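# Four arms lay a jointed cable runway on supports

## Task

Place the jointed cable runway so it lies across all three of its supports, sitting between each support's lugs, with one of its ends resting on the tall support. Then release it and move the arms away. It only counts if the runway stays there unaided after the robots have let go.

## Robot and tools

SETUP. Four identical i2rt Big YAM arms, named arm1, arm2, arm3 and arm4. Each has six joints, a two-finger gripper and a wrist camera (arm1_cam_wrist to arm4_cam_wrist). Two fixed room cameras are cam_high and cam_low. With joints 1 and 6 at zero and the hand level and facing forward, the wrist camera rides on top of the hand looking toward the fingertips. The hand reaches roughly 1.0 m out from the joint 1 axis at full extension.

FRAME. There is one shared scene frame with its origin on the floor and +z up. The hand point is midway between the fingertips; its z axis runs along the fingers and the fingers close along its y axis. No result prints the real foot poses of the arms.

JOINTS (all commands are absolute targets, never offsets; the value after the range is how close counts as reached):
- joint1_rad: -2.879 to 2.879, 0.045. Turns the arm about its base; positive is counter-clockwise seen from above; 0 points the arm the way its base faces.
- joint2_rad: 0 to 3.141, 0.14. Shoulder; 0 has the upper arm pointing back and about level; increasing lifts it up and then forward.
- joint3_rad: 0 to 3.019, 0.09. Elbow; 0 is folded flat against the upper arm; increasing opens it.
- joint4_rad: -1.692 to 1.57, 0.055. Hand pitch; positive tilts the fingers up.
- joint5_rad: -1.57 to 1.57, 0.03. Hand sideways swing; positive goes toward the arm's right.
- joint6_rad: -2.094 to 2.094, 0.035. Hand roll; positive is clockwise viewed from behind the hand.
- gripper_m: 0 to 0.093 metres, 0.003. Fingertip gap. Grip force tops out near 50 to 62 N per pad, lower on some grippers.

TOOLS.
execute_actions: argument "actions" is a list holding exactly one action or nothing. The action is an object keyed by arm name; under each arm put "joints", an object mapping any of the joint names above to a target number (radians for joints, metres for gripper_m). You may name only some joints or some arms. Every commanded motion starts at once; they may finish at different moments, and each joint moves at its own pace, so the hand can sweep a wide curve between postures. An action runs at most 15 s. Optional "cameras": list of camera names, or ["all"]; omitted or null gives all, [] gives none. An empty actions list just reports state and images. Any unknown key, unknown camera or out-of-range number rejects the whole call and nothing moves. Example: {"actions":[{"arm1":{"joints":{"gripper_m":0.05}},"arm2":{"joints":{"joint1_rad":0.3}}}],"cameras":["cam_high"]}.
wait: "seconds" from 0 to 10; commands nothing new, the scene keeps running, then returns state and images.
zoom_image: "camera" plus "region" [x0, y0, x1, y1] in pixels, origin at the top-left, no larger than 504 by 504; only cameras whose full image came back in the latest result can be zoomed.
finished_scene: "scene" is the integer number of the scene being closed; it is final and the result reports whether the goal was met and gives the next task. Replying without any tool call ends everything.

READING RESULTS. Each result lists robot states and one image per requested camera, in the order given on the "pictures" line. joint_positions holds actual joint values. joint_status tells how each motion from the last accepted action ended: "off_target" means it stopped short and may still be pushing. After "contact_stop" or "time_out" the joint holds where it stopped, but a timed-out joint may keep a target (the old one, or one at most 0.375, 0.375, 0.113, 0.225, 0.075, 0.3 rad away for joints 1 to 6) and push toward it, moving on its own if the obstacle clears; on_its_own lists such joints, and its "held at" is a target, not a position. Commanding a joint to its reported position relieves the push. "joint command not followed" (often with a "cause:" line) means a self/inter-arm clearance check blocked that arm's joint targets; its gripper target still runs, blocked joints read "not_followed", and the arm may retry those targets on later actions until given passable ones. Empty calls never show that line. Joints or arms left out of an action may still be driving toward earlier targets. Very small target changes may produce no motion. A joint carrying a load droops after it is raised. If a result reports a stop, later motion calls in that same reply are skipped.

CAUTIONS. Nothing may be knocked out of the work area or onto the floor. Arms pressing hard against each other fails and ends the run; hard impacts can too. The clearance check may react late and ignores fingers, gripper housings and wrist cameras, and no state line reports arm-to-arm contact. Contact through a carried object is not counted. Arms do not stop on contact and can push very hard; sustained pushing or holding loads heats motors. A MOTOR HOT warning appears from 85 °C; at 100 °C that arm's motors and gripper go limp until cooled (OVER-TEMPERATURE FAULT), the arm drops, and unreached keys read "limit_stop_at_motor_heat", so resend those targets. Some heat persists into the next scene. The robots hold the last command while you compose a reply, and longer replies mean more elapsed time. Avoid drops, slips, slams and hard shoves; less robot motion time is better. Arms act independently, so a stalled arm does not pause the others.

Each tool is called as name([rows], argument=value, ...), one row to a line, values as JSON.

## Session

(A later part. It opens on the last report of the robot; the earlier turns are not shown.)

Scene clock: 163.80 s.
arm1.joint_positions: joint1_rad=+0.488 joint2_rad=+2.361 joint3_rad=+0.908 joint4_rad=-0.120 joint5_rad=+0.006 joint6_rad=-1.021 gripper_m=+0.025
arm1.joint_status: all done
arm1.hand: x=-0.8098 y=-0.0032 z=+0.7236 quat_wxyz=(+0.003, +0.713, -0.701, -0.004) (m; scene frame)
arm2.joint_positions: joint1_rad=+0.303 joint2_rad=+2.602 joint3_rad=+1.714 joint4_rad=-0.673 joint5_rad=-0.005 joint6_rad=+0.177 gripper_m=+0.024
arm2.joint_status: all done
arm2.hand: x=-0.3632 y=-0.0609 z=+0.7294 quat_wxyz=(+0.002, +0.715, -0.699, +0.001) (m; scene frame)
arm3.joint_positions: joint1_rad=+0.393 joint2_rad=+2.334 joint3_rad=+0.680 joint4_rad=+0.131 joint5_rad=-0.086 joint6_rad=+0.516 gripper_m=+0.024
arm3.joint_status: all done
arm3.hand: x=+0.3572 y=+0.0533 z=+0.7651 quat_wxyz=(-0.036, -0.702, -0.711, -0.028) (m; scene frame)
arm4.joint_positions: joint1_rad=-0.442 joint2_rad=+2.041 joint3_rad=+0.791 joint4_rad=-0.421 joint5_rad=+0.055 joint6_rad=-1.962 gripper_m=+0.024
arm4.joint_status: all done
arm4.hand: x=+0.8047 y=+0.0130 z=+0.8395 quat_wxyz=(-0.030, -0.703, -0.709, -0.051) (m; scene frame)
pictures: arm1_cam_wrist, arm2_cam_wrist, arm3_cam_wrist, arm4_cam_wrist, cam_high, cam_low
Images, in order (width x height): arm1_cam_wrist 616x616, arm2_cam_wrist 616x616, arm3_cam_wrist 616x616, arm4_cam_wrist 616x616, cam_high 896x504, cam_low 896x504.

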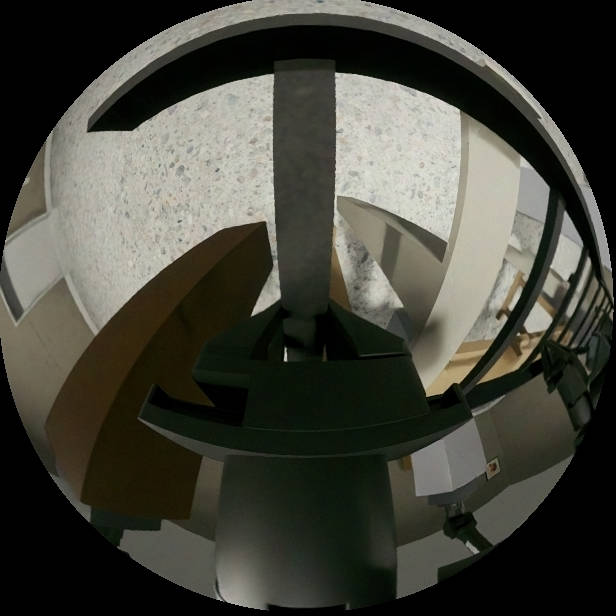

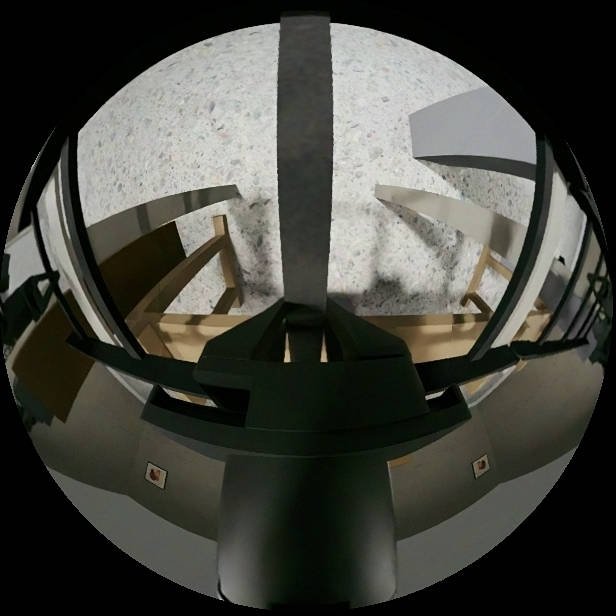

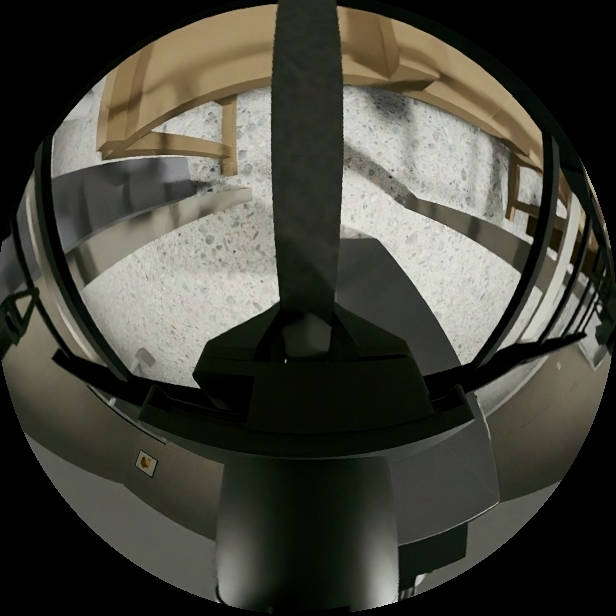

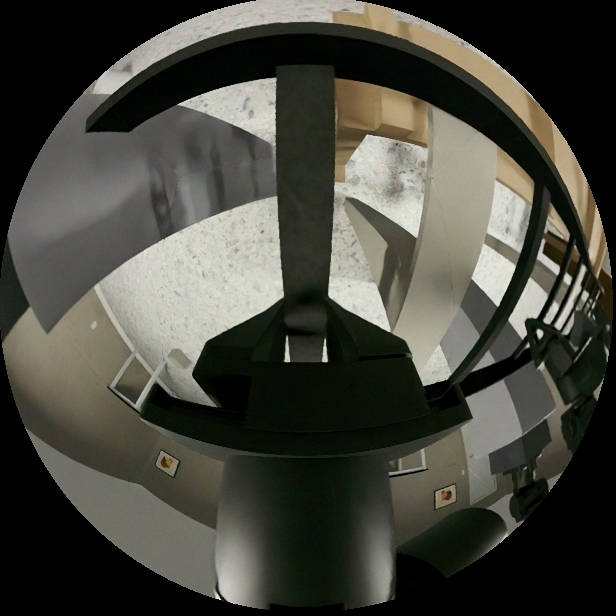

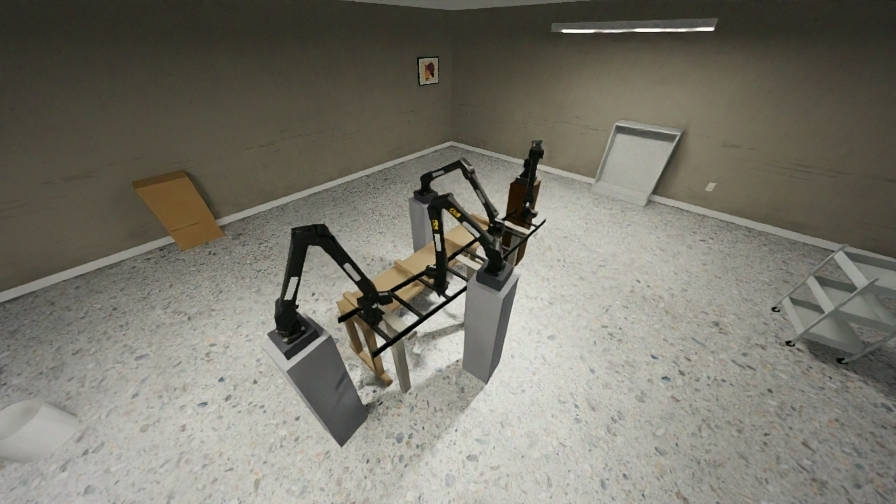

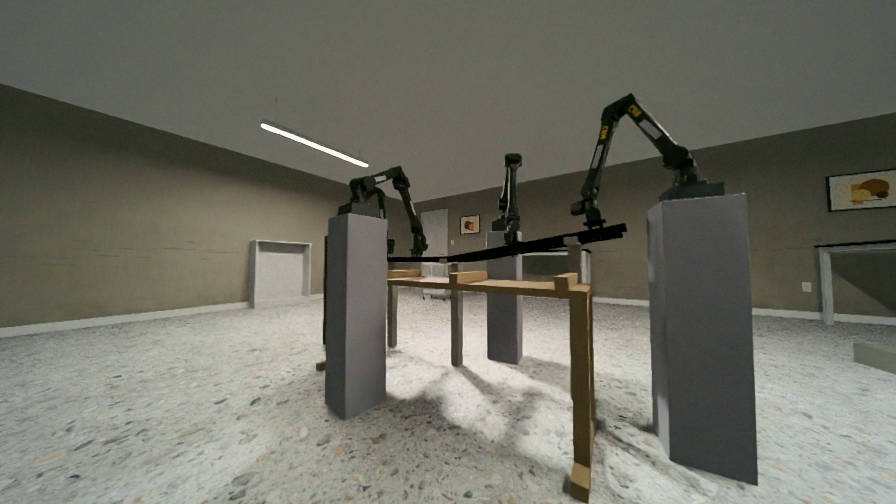

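execute_actions([
  {"arm1":{"joints":{"joint2_rad":2.375,"joint3_rad":0.91}},"arm2":{"joints":{"joint2_rad":2.62,"joint3_rad":1.73}},"arm3":{"joints":{"joint2_rad":2.35}},"arm4":{"joints":{"joint2_rad":2.06,"joint3_rad":0.79,"joint4_rad":-0.41}}},
])

zoom_image(camera="arm3_cam_wrist", region=[0, 100, 200, 400])

zoom_image(camera="arm3_cam_wrist", region=[420, 100, 616, 400])

zoom_image(camera="arm4_cam_wrist", region=[330, 0, 570, 200])

zoom_image(camera="arm2_cam_wrist", region=[420, 100, 616, 400])

Scene clock: 167.80 s.
arm1.joint_positions: joint1_rad=+0.488 joint2_rad=+2.361 joint3_rad=+0.908 joint4_rad=-0.120 joint5_rad=+0.006 joint6_rad=-1.021 gripper_m=+0.025
arm1.joint_status: all done
arm1.hand: x=-0.8098 y=-0.0032 z=+0.7236 quat_wxyz=(+0.003, +0.713, -0.701, -0.004) (m; scene frame)
arm2.joint_positions: joint1_rad=+0.303 joint2_rad=+2.603 joint3_rad=+1.714 joint4_rad=-0.673 joint5_rad=-0.005 joint6_rad=+0.177 gripper_m=+0.024
arm2.joint_status: all done
arm2.hand: x=-0.3631 y=-0.0614 z=+0.7287 quat_wxyz=(+0.002, +0.715, -0.699, +0.001) (m; scene frame)
arm3.joint_positions: joint1_rad=+0.393 joint2_rad=+2.335 joint3_rad=+0.680 joint4_rad=+0.132 joint5_rad=-0.086 joint6_rad=+0.516 gripper_m=+0.024
arm3.joint_status: all done
arm3.hand: x=+0.3570 y=+0.0536 z=+0.7648 quat_wxyz=(-0.036, -0.702, -0.711, -0.028) (m; scene frame)
arm4.joint_positions: joint1_rad=-0.442 joint2_rad=+2.041 joint3_rad=+0.790 joint4_rad=-0.421 joint5_rad=+0.055 joint6_rad=-1.962 gripper_m=+0.024
arm4.joint_status: all done
arm4.hand: x=+0.8051 y=+0.0128 z=+0.8395 quat_wxyz=(-0.031, -0.703, -0.709, -0.051) (m; scene frame)
pictures: arm1_cam_wrist, arm2_cam_wrist, arm3_cam_wrist, arm4_cam_wrist, cam_high, cam_low
Images, in order (width x height): arm1_cam_wrist 616x616, arm2_cam_wrist 616x616, arm3_cam_wrist 616x616, arm4_cam_wrist 616x616, cam_high 896x504, cam_low 896x504.

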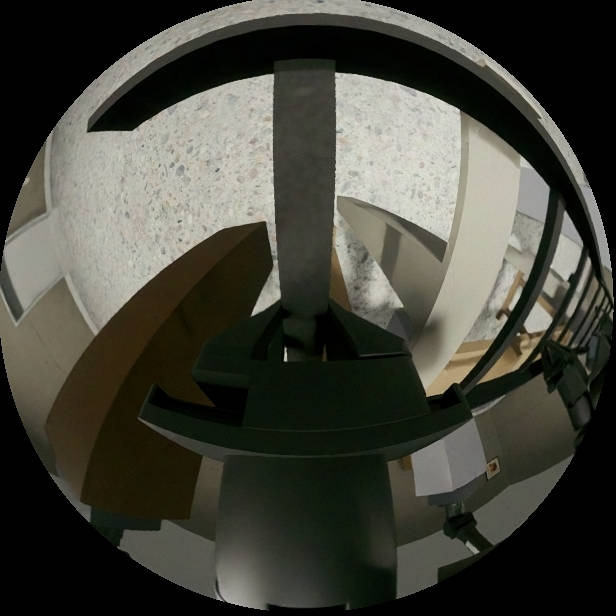

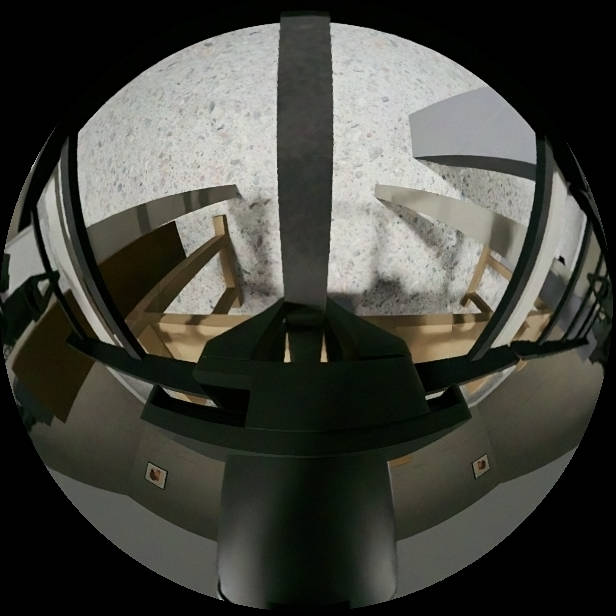

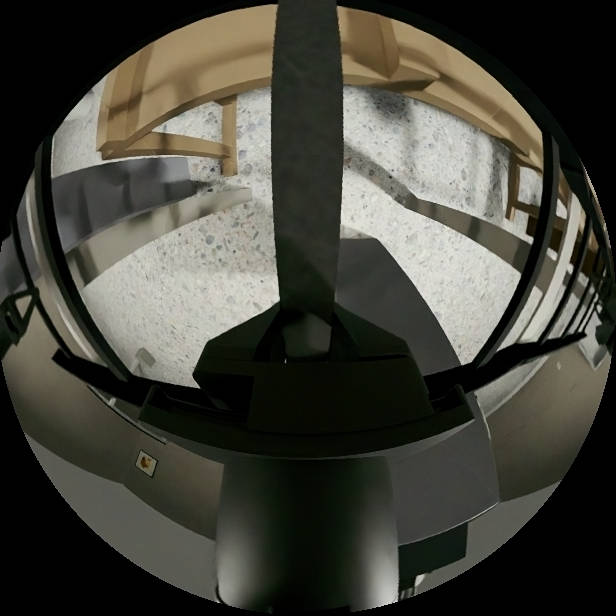

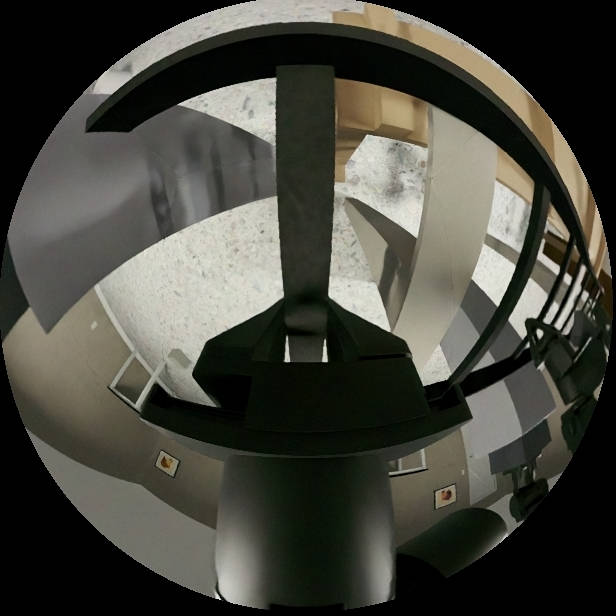

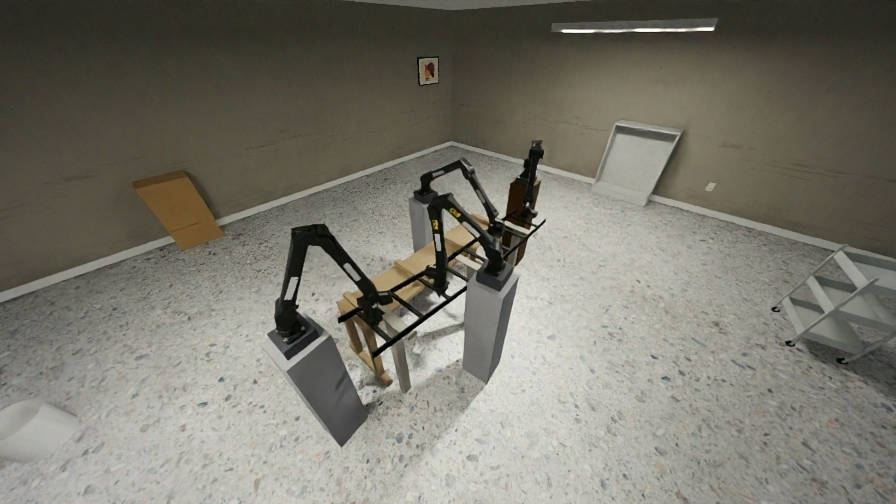

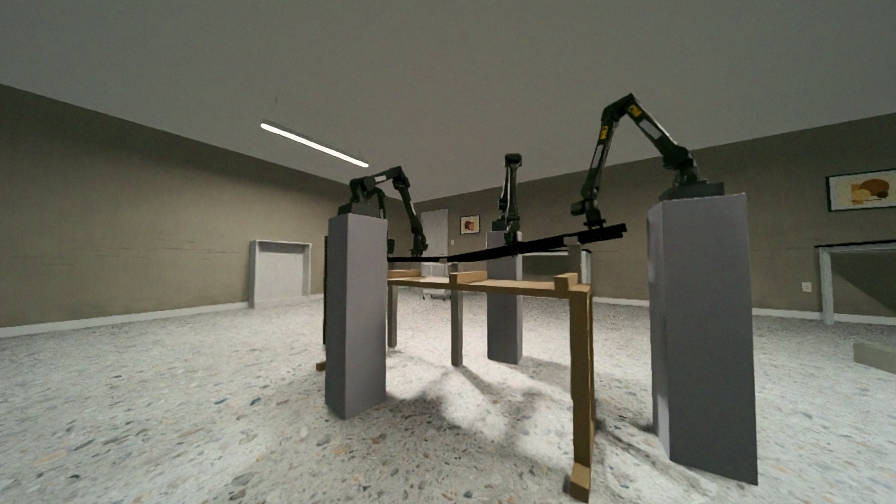

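Region (0, 100, 200, 400) of arm3_cam_wrist's 616x616 image, scaled by 1.680, with more detail than that image has.

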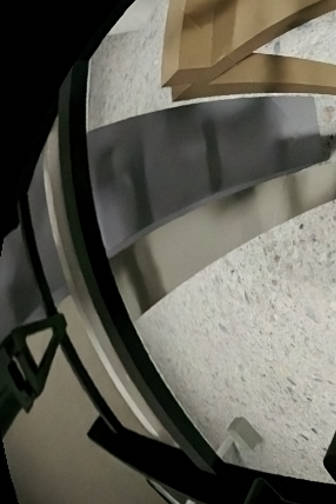

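Region (420, 100, 616, 400) of arm3_cam_wrist's 616x616 image, scaled by 1.680, with more detail than that image has; it fills the left 329 columns of this view, and the rest is white.

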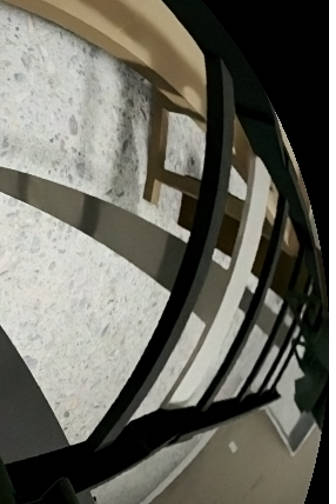

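Region (330, 0, 570, 200) of arm4_cam_wrist's 616x616 image, scaled by 2.100, with more detail than that image has.

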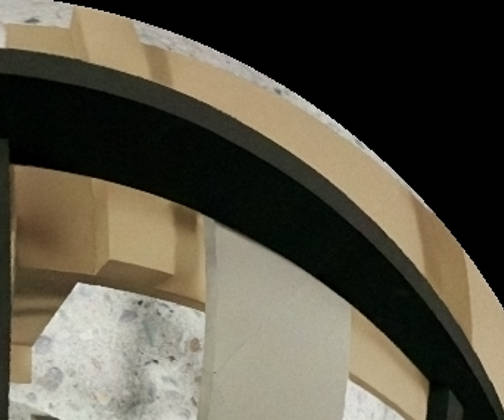

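Region (420, 100, 616, 400) of arm2_cam_wrist's 616x616 image, scaled by 1.680, with more detail than that image has; it fills the left 329 columns of this view, and the rest is white.

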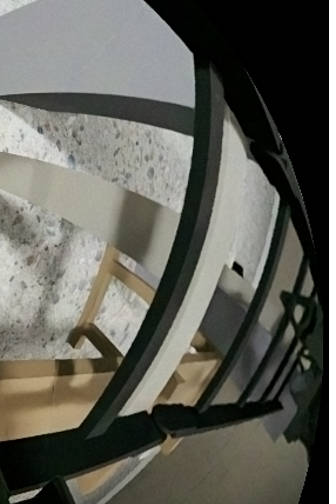

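execute_actions([
  {"arm1":{"joints":{"joint2_rad":2.361,"gripper_m":0.075}},"arm2":{"joints":{"joint2_rad":2.603,"joint3_rad":1.714,"gripper_m":0.075}},"arm3":{"joints":{"joint2_rad":2.335,"gripper_m":0.075}},"arm4":{"joints":{"joint2_rad":2.041,"joint4_rad":-0.421,"gripper_m":0.075}}},
], cameras=["cam_low","cam_high"])

zoom_image(camera="cam_low", region=[380, 190, 640, 290])

Scene clock: 170.70 s.
arm1.joint_positions: joint1_rad=+0.488 joint2_rad=+2.361 joint3_rad=+0.908 joint4_rad=-0.119 joint5_rad=+0.003 joint6_rad=-1.021 gripper_m=+0.075
arm1.joint_status: all done
arm1.hand: x=-0.8099 y=-0.0028 z=+0.7236 quat_wxyz=(+0.003, +0.713, -0.701, -0.006) (m; scene frame)
arm2.joint_positions: joint1_rad=+0.302 joint2_rad=+2.603 joint3_rad=+1.713 joint4_rad=-0.673 joint5_rad=-0.002 joint6_rad=+0.178 gripper_m=+0.075
arm2.joint_status: all done
arm2.hand: x=-0.3620 y=-0.0616 z=+0.7285 quat_wxyz=(+0.001, +0.715, -0.699, +0.002) (m; scene frame)
arm3.joint_positions: joint1_rad=+0.393 joint2_rad=+2.335 joint3_rad=+0.683 joint4_rad=+0.137 joint5_rad=-0.087 joint6_rad=+0.516 gripper_m=+0.075
arm3.joint_status: all done
arm3.hand: x=+0.3591 y=+0.0504 z=+0.7648 quat_wxyz=(-0.041, -0.702, -0.711, -0.027) (m; scene frame)
arm4.joint_positions: joint1_rad=-0.439 joint2_rad=+2.041 joint3_rad=+0.790 joint4_rad=-0.422 joint5_rad=+0.045 joint6_rad=-1.962 gripper_m=+0.075
arm4.joint_status: all done
arm4.hand: x=+0.8042 y=+0.0099 z=+0.8393 quat_wxyz=(-0.033, -0.702, -0.710, -0.046) (m; scene frame)
pictures: cam_high, cam_low
Images, in order (width x height): cam_high 896x504, cam_low 896x504.

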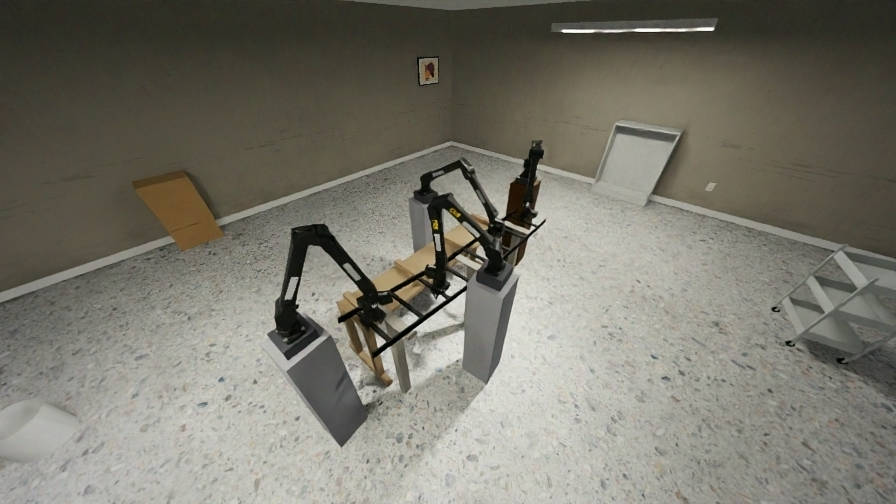

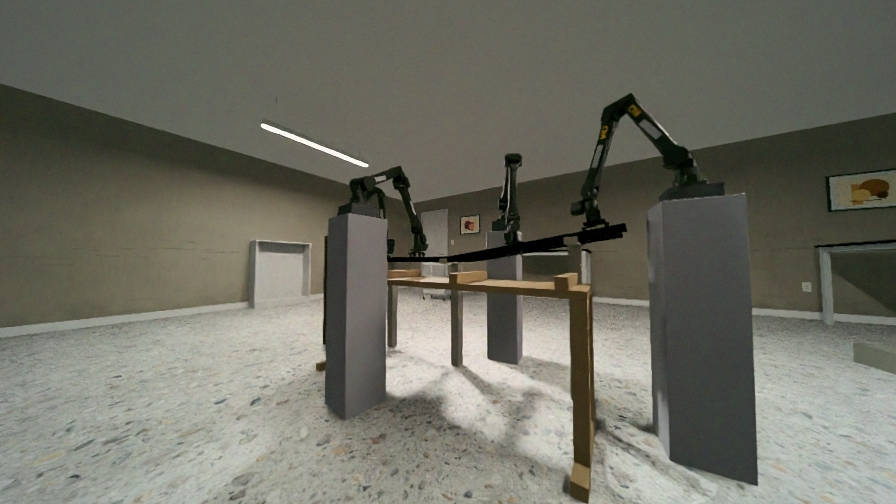

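Region (380, 190, 640, 290) of cam_low's 896x504 image, scaled by 1.938, with more detail than that image has; it fills the top 194 rows of this view, and the rest is white.

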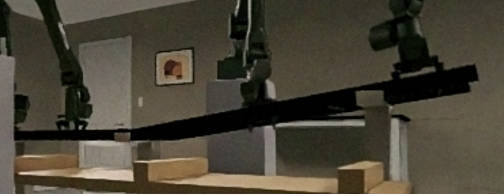

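execute_actions([
  {"arm1":{"joints":{"joint2_rad":2.19,"joint3_rad":0.855,"joint4_rad":-0.23,"gripper_m":0.09}},"arm2":{"joints":{"joint2_rad":2.46,"joint3_rad":1.655,"joint4_rad":-0.745,"gripper_m":0.09}},"arm3":{"joints":{"joint2_rad":2.10,"joint3_rad":0.61,"joint4_rad":-0.01,"gripper_m":0.09}},"arm4":{"joints":{"joint2_rad":1.86,"joint3_rad":0.79,"joint4_rad":-0.59,"gripper_m":0.09}}},
], cameras=["cam_low"])

execute_actions([
  {"arm1":{"joints":{"joint2_rad":1.2,"joint3_rad":0.9,"joint4_rad":-1.0}},"arm2":{"joints":{"joint2_rad":1.2,"joint3_rad":1.1,"joint4_rad":-1.1}},"arm3":{"joints":{"joint2_rad":1.2,"joint3_rad":0.9,"joint4_rad":-1.0}},"arm4":{"joints":{"joint2_rad":1.1,"joint3_rad":0.9,"joint4_rad":-1.1}}},
])

zoom_image(camera="cam_high", region=[320, 180, 580, 380])

Scene clock: 176.63 s.
arm1.joint_positions: joint1_rad=+0.488 joint2_rad=+2.189 joint3_rad=+0.850 joint4_rad=-0.221 joint5_rad=+0.003 joint6_rad=-1.021 gripper_m=+0.090
arm1.joint_status: all done
arm1.hand: x=-0.8055 y=-0.0009 z=+0.7824 quat_wxyz=(-0.004, +0.713, -0.701, -0.004) (m; scene frame)
arm2.joint_positions: joint1_rad=+0.302 joint2_rad=+2.455 joint3_rad=+1.648 joint4_rad=-0.736 joint5_rad=-0.002 joint6_rad=+0.178 gripper_m=+0.090
arm2.joint_status: all done
arm2.hand: x=-0.3634 y=-0.0561 z=+0.8011 quat_wxyz=(-0.005, +0.715, -0.699, -0.006) (m; scene frame)
arm3.joint_positions: joint1_rad=+0.393 joint2_rad=+2.094 joint3_rad=+0.609 joint4_rad=+0.001 joint5_rad=-0.087 joint6_rad=+0.516 gripper_m=+0.090
arm3.joint_status: all done
arm3.hand: x=+0.3636 y=+0.0445 z=+0.8334 quat_wxyz=(-0.056, -0.701, -0.711, -0.023) (m; scene frame)
arm4.joint_positions: joint1_rad=-0.439 joint2_rad=+1.841 joint3_rad=+0.790 joint4_rad=-0.575 joint5_rad=+0.045 joint6_rad=-1.962 gripper_m=+0.090
arm4.joint_status: all done
arm4.hand: x=+0.7899 y=+0.0144 z=+0.9093 quat_wxyz=(-0.012, -0.703, -0.710, -0.037) (m; scene frame)
pictures: cam_low
Images, in order (width x height): cam_low 896x504.

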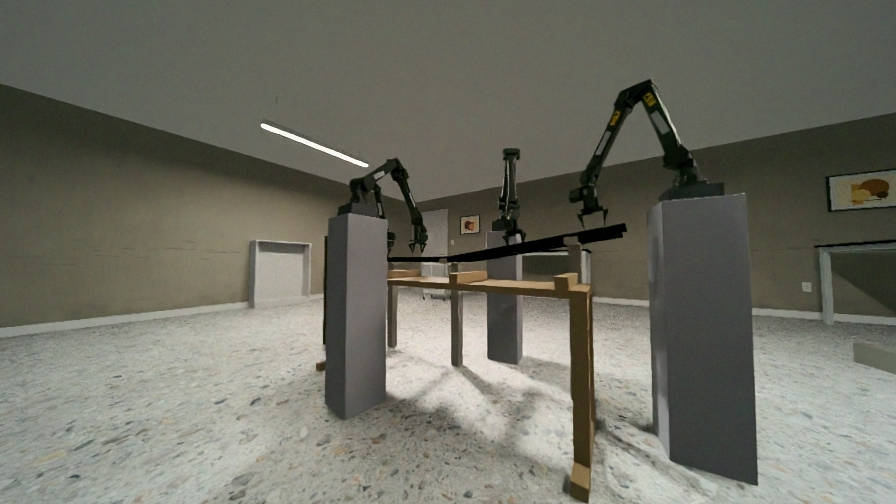

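Scene clock: 178.40 s.
arm1.joint_positions: joint1_rad=+0.488 joint2_rad=+1.204 joint3_rad=+0.869 joint4_rad=-0.990 joint5_rad=+0.003 joint6_rad=-1.021 gripper_m=+0.090
arm1.joint_status: all done
arm1.hand: x=-0.8158 y=-0.0130 z=+1.1446 quat_wxyz=(-0.118, +0.708, -0.696, +0.022) (m; scene frame)
arm2.joint_positions: joint1_rad=+0.302 joint2_rad=+1.198 joint3_rad=+1.106 joint4_rad=-1.087 joint5_rad=-0.002 joint6_rad=+0.178 gripper_m=+0.090
arm2.joint_status: all done
arm2.hand: x=-0.3248 y=-0.2543 z=+1.2525 quat_wxyz=(-0.106, +0.702, -0.687, -0.155) (m; scene frame)
arm3.joint_positions: joint1_rad=+0.393 joint2_rad=+1.202 joint3_rad=+0.894 joint4_rad=-0.989 joint5_rad=-0.087 joint6_rad=+0.516 gripper_m=+0.090
arm3.joint_status: all done
arm3.hand: x=+0.3940 y=+0.0016 z=+1.1906 quat_wxyz=(-0.145, -0.691, -0.708, +0.002) (m; scene frame)
arm4.joint_positions: joint1_rad=-0.439 joint2_rad=+1.093 joint3_rad=+0.878 joint4_rad=-1.084 joint5_rad=+0.045 joint6_rad=-1.962 gripper_m=+0.090
arm4.joint_status: all done
arm4.hand: x=+0.8054 y=+0.0038 z=+1.1888 quat_wxyz=(+0.138, -0.698, -0.702, +0.026) (m; scene frame)
pictures: arm1_cam_wrist, arm2_cam_wrist, arm3_cam_wrist, arm4_cam_wrist, cam_high, cam_low
Images, in order (width x height): arm1_cam_wrist 616x616, arm2_cam_wrist 616x616, arm3_cam_wrist 616x616, arm4_cam_wrist 616x616, cam_high 896x504, cam_low 896x504.

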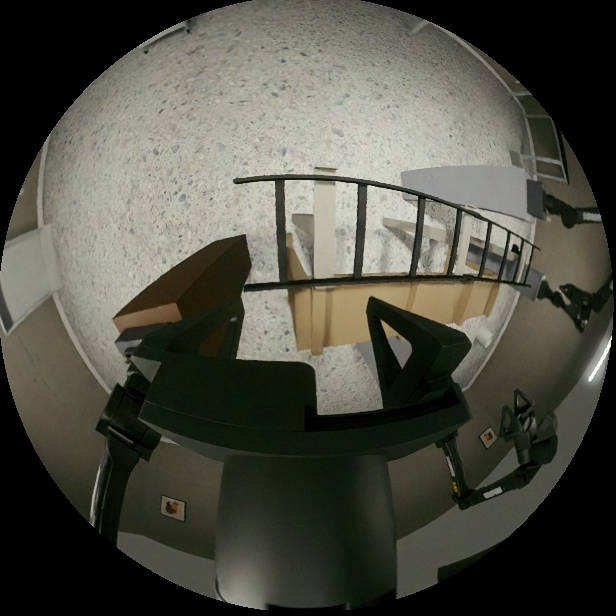

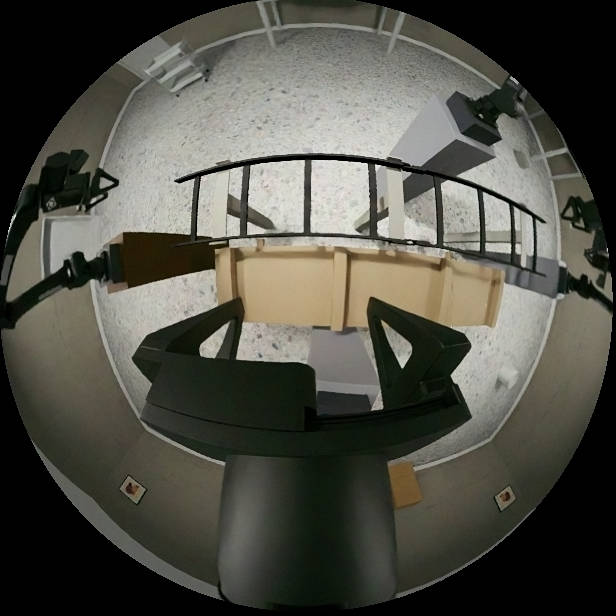

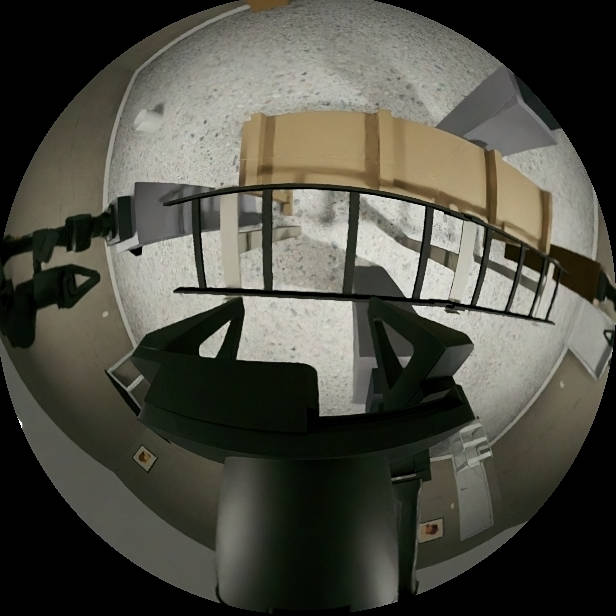

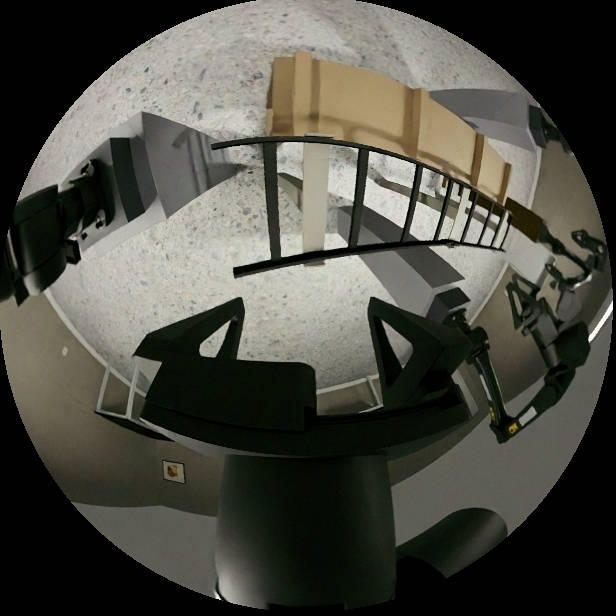

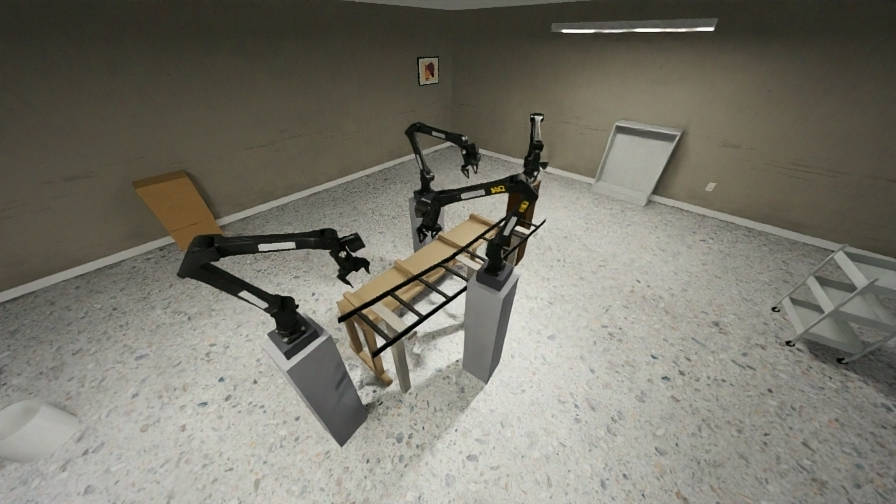

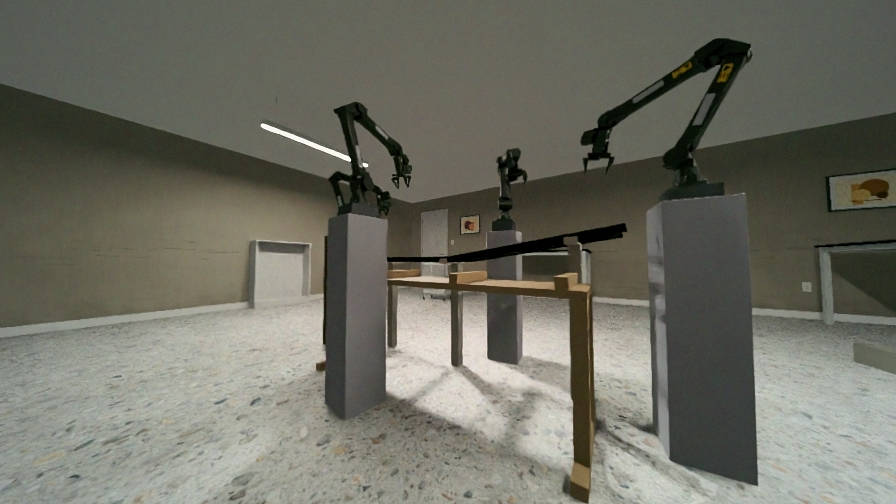

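Region (320, 180, 580, 380) of cam_high's 896x504 image, scaled by 1.938, with more detail than that image has; it fills the top 388 rows of this view, and the rest is white.

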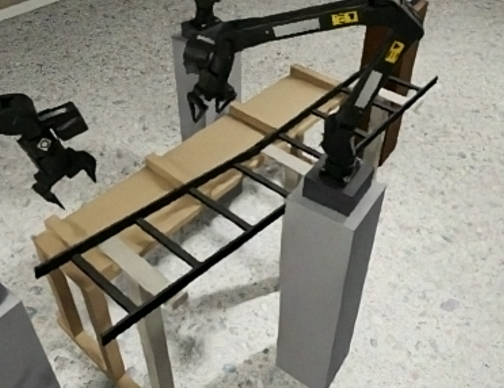

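zoom_image(camera="arm4_cam_wrist", region=[260, 110, 520, 290])

zoom_image(camera="arm2_cam_wrist", region=[170, 130, 470, 280])

zoom_image(camera="arm3_cam_wrist", region=[160, 160, 570, 340])

Region (260, 110, 520, 290) of arm4_cam_wrist's 616x616 image, scaled by 1.938, with more detail than that image has; it fills the top 349 rows of this view, and the rest is white.

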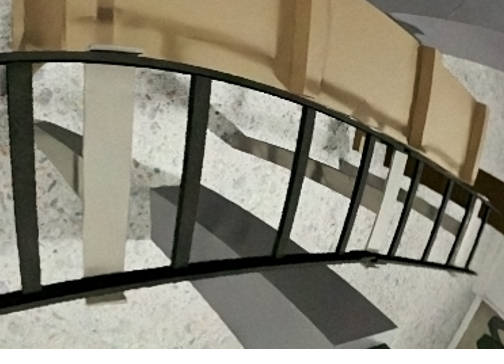

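Region (170, 130, 470, 280) of arm2_cam_wrist's 616x616 image, scaled by 1.680, with more detail than that image has.

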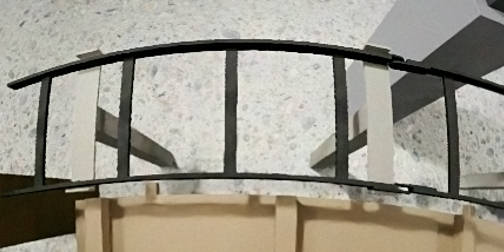

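Region (160, 160, 570, 340) of arm3_cam_wrist's 616x616 image, scaled by 1.229, with more detail than that image has; it fills the top 221 rows of this view, and the rest is white.

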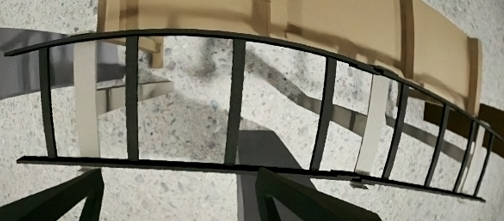

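Seated between the lugs on all three supports.

finished_scene(scene=2)

The scene is finished: the task was done.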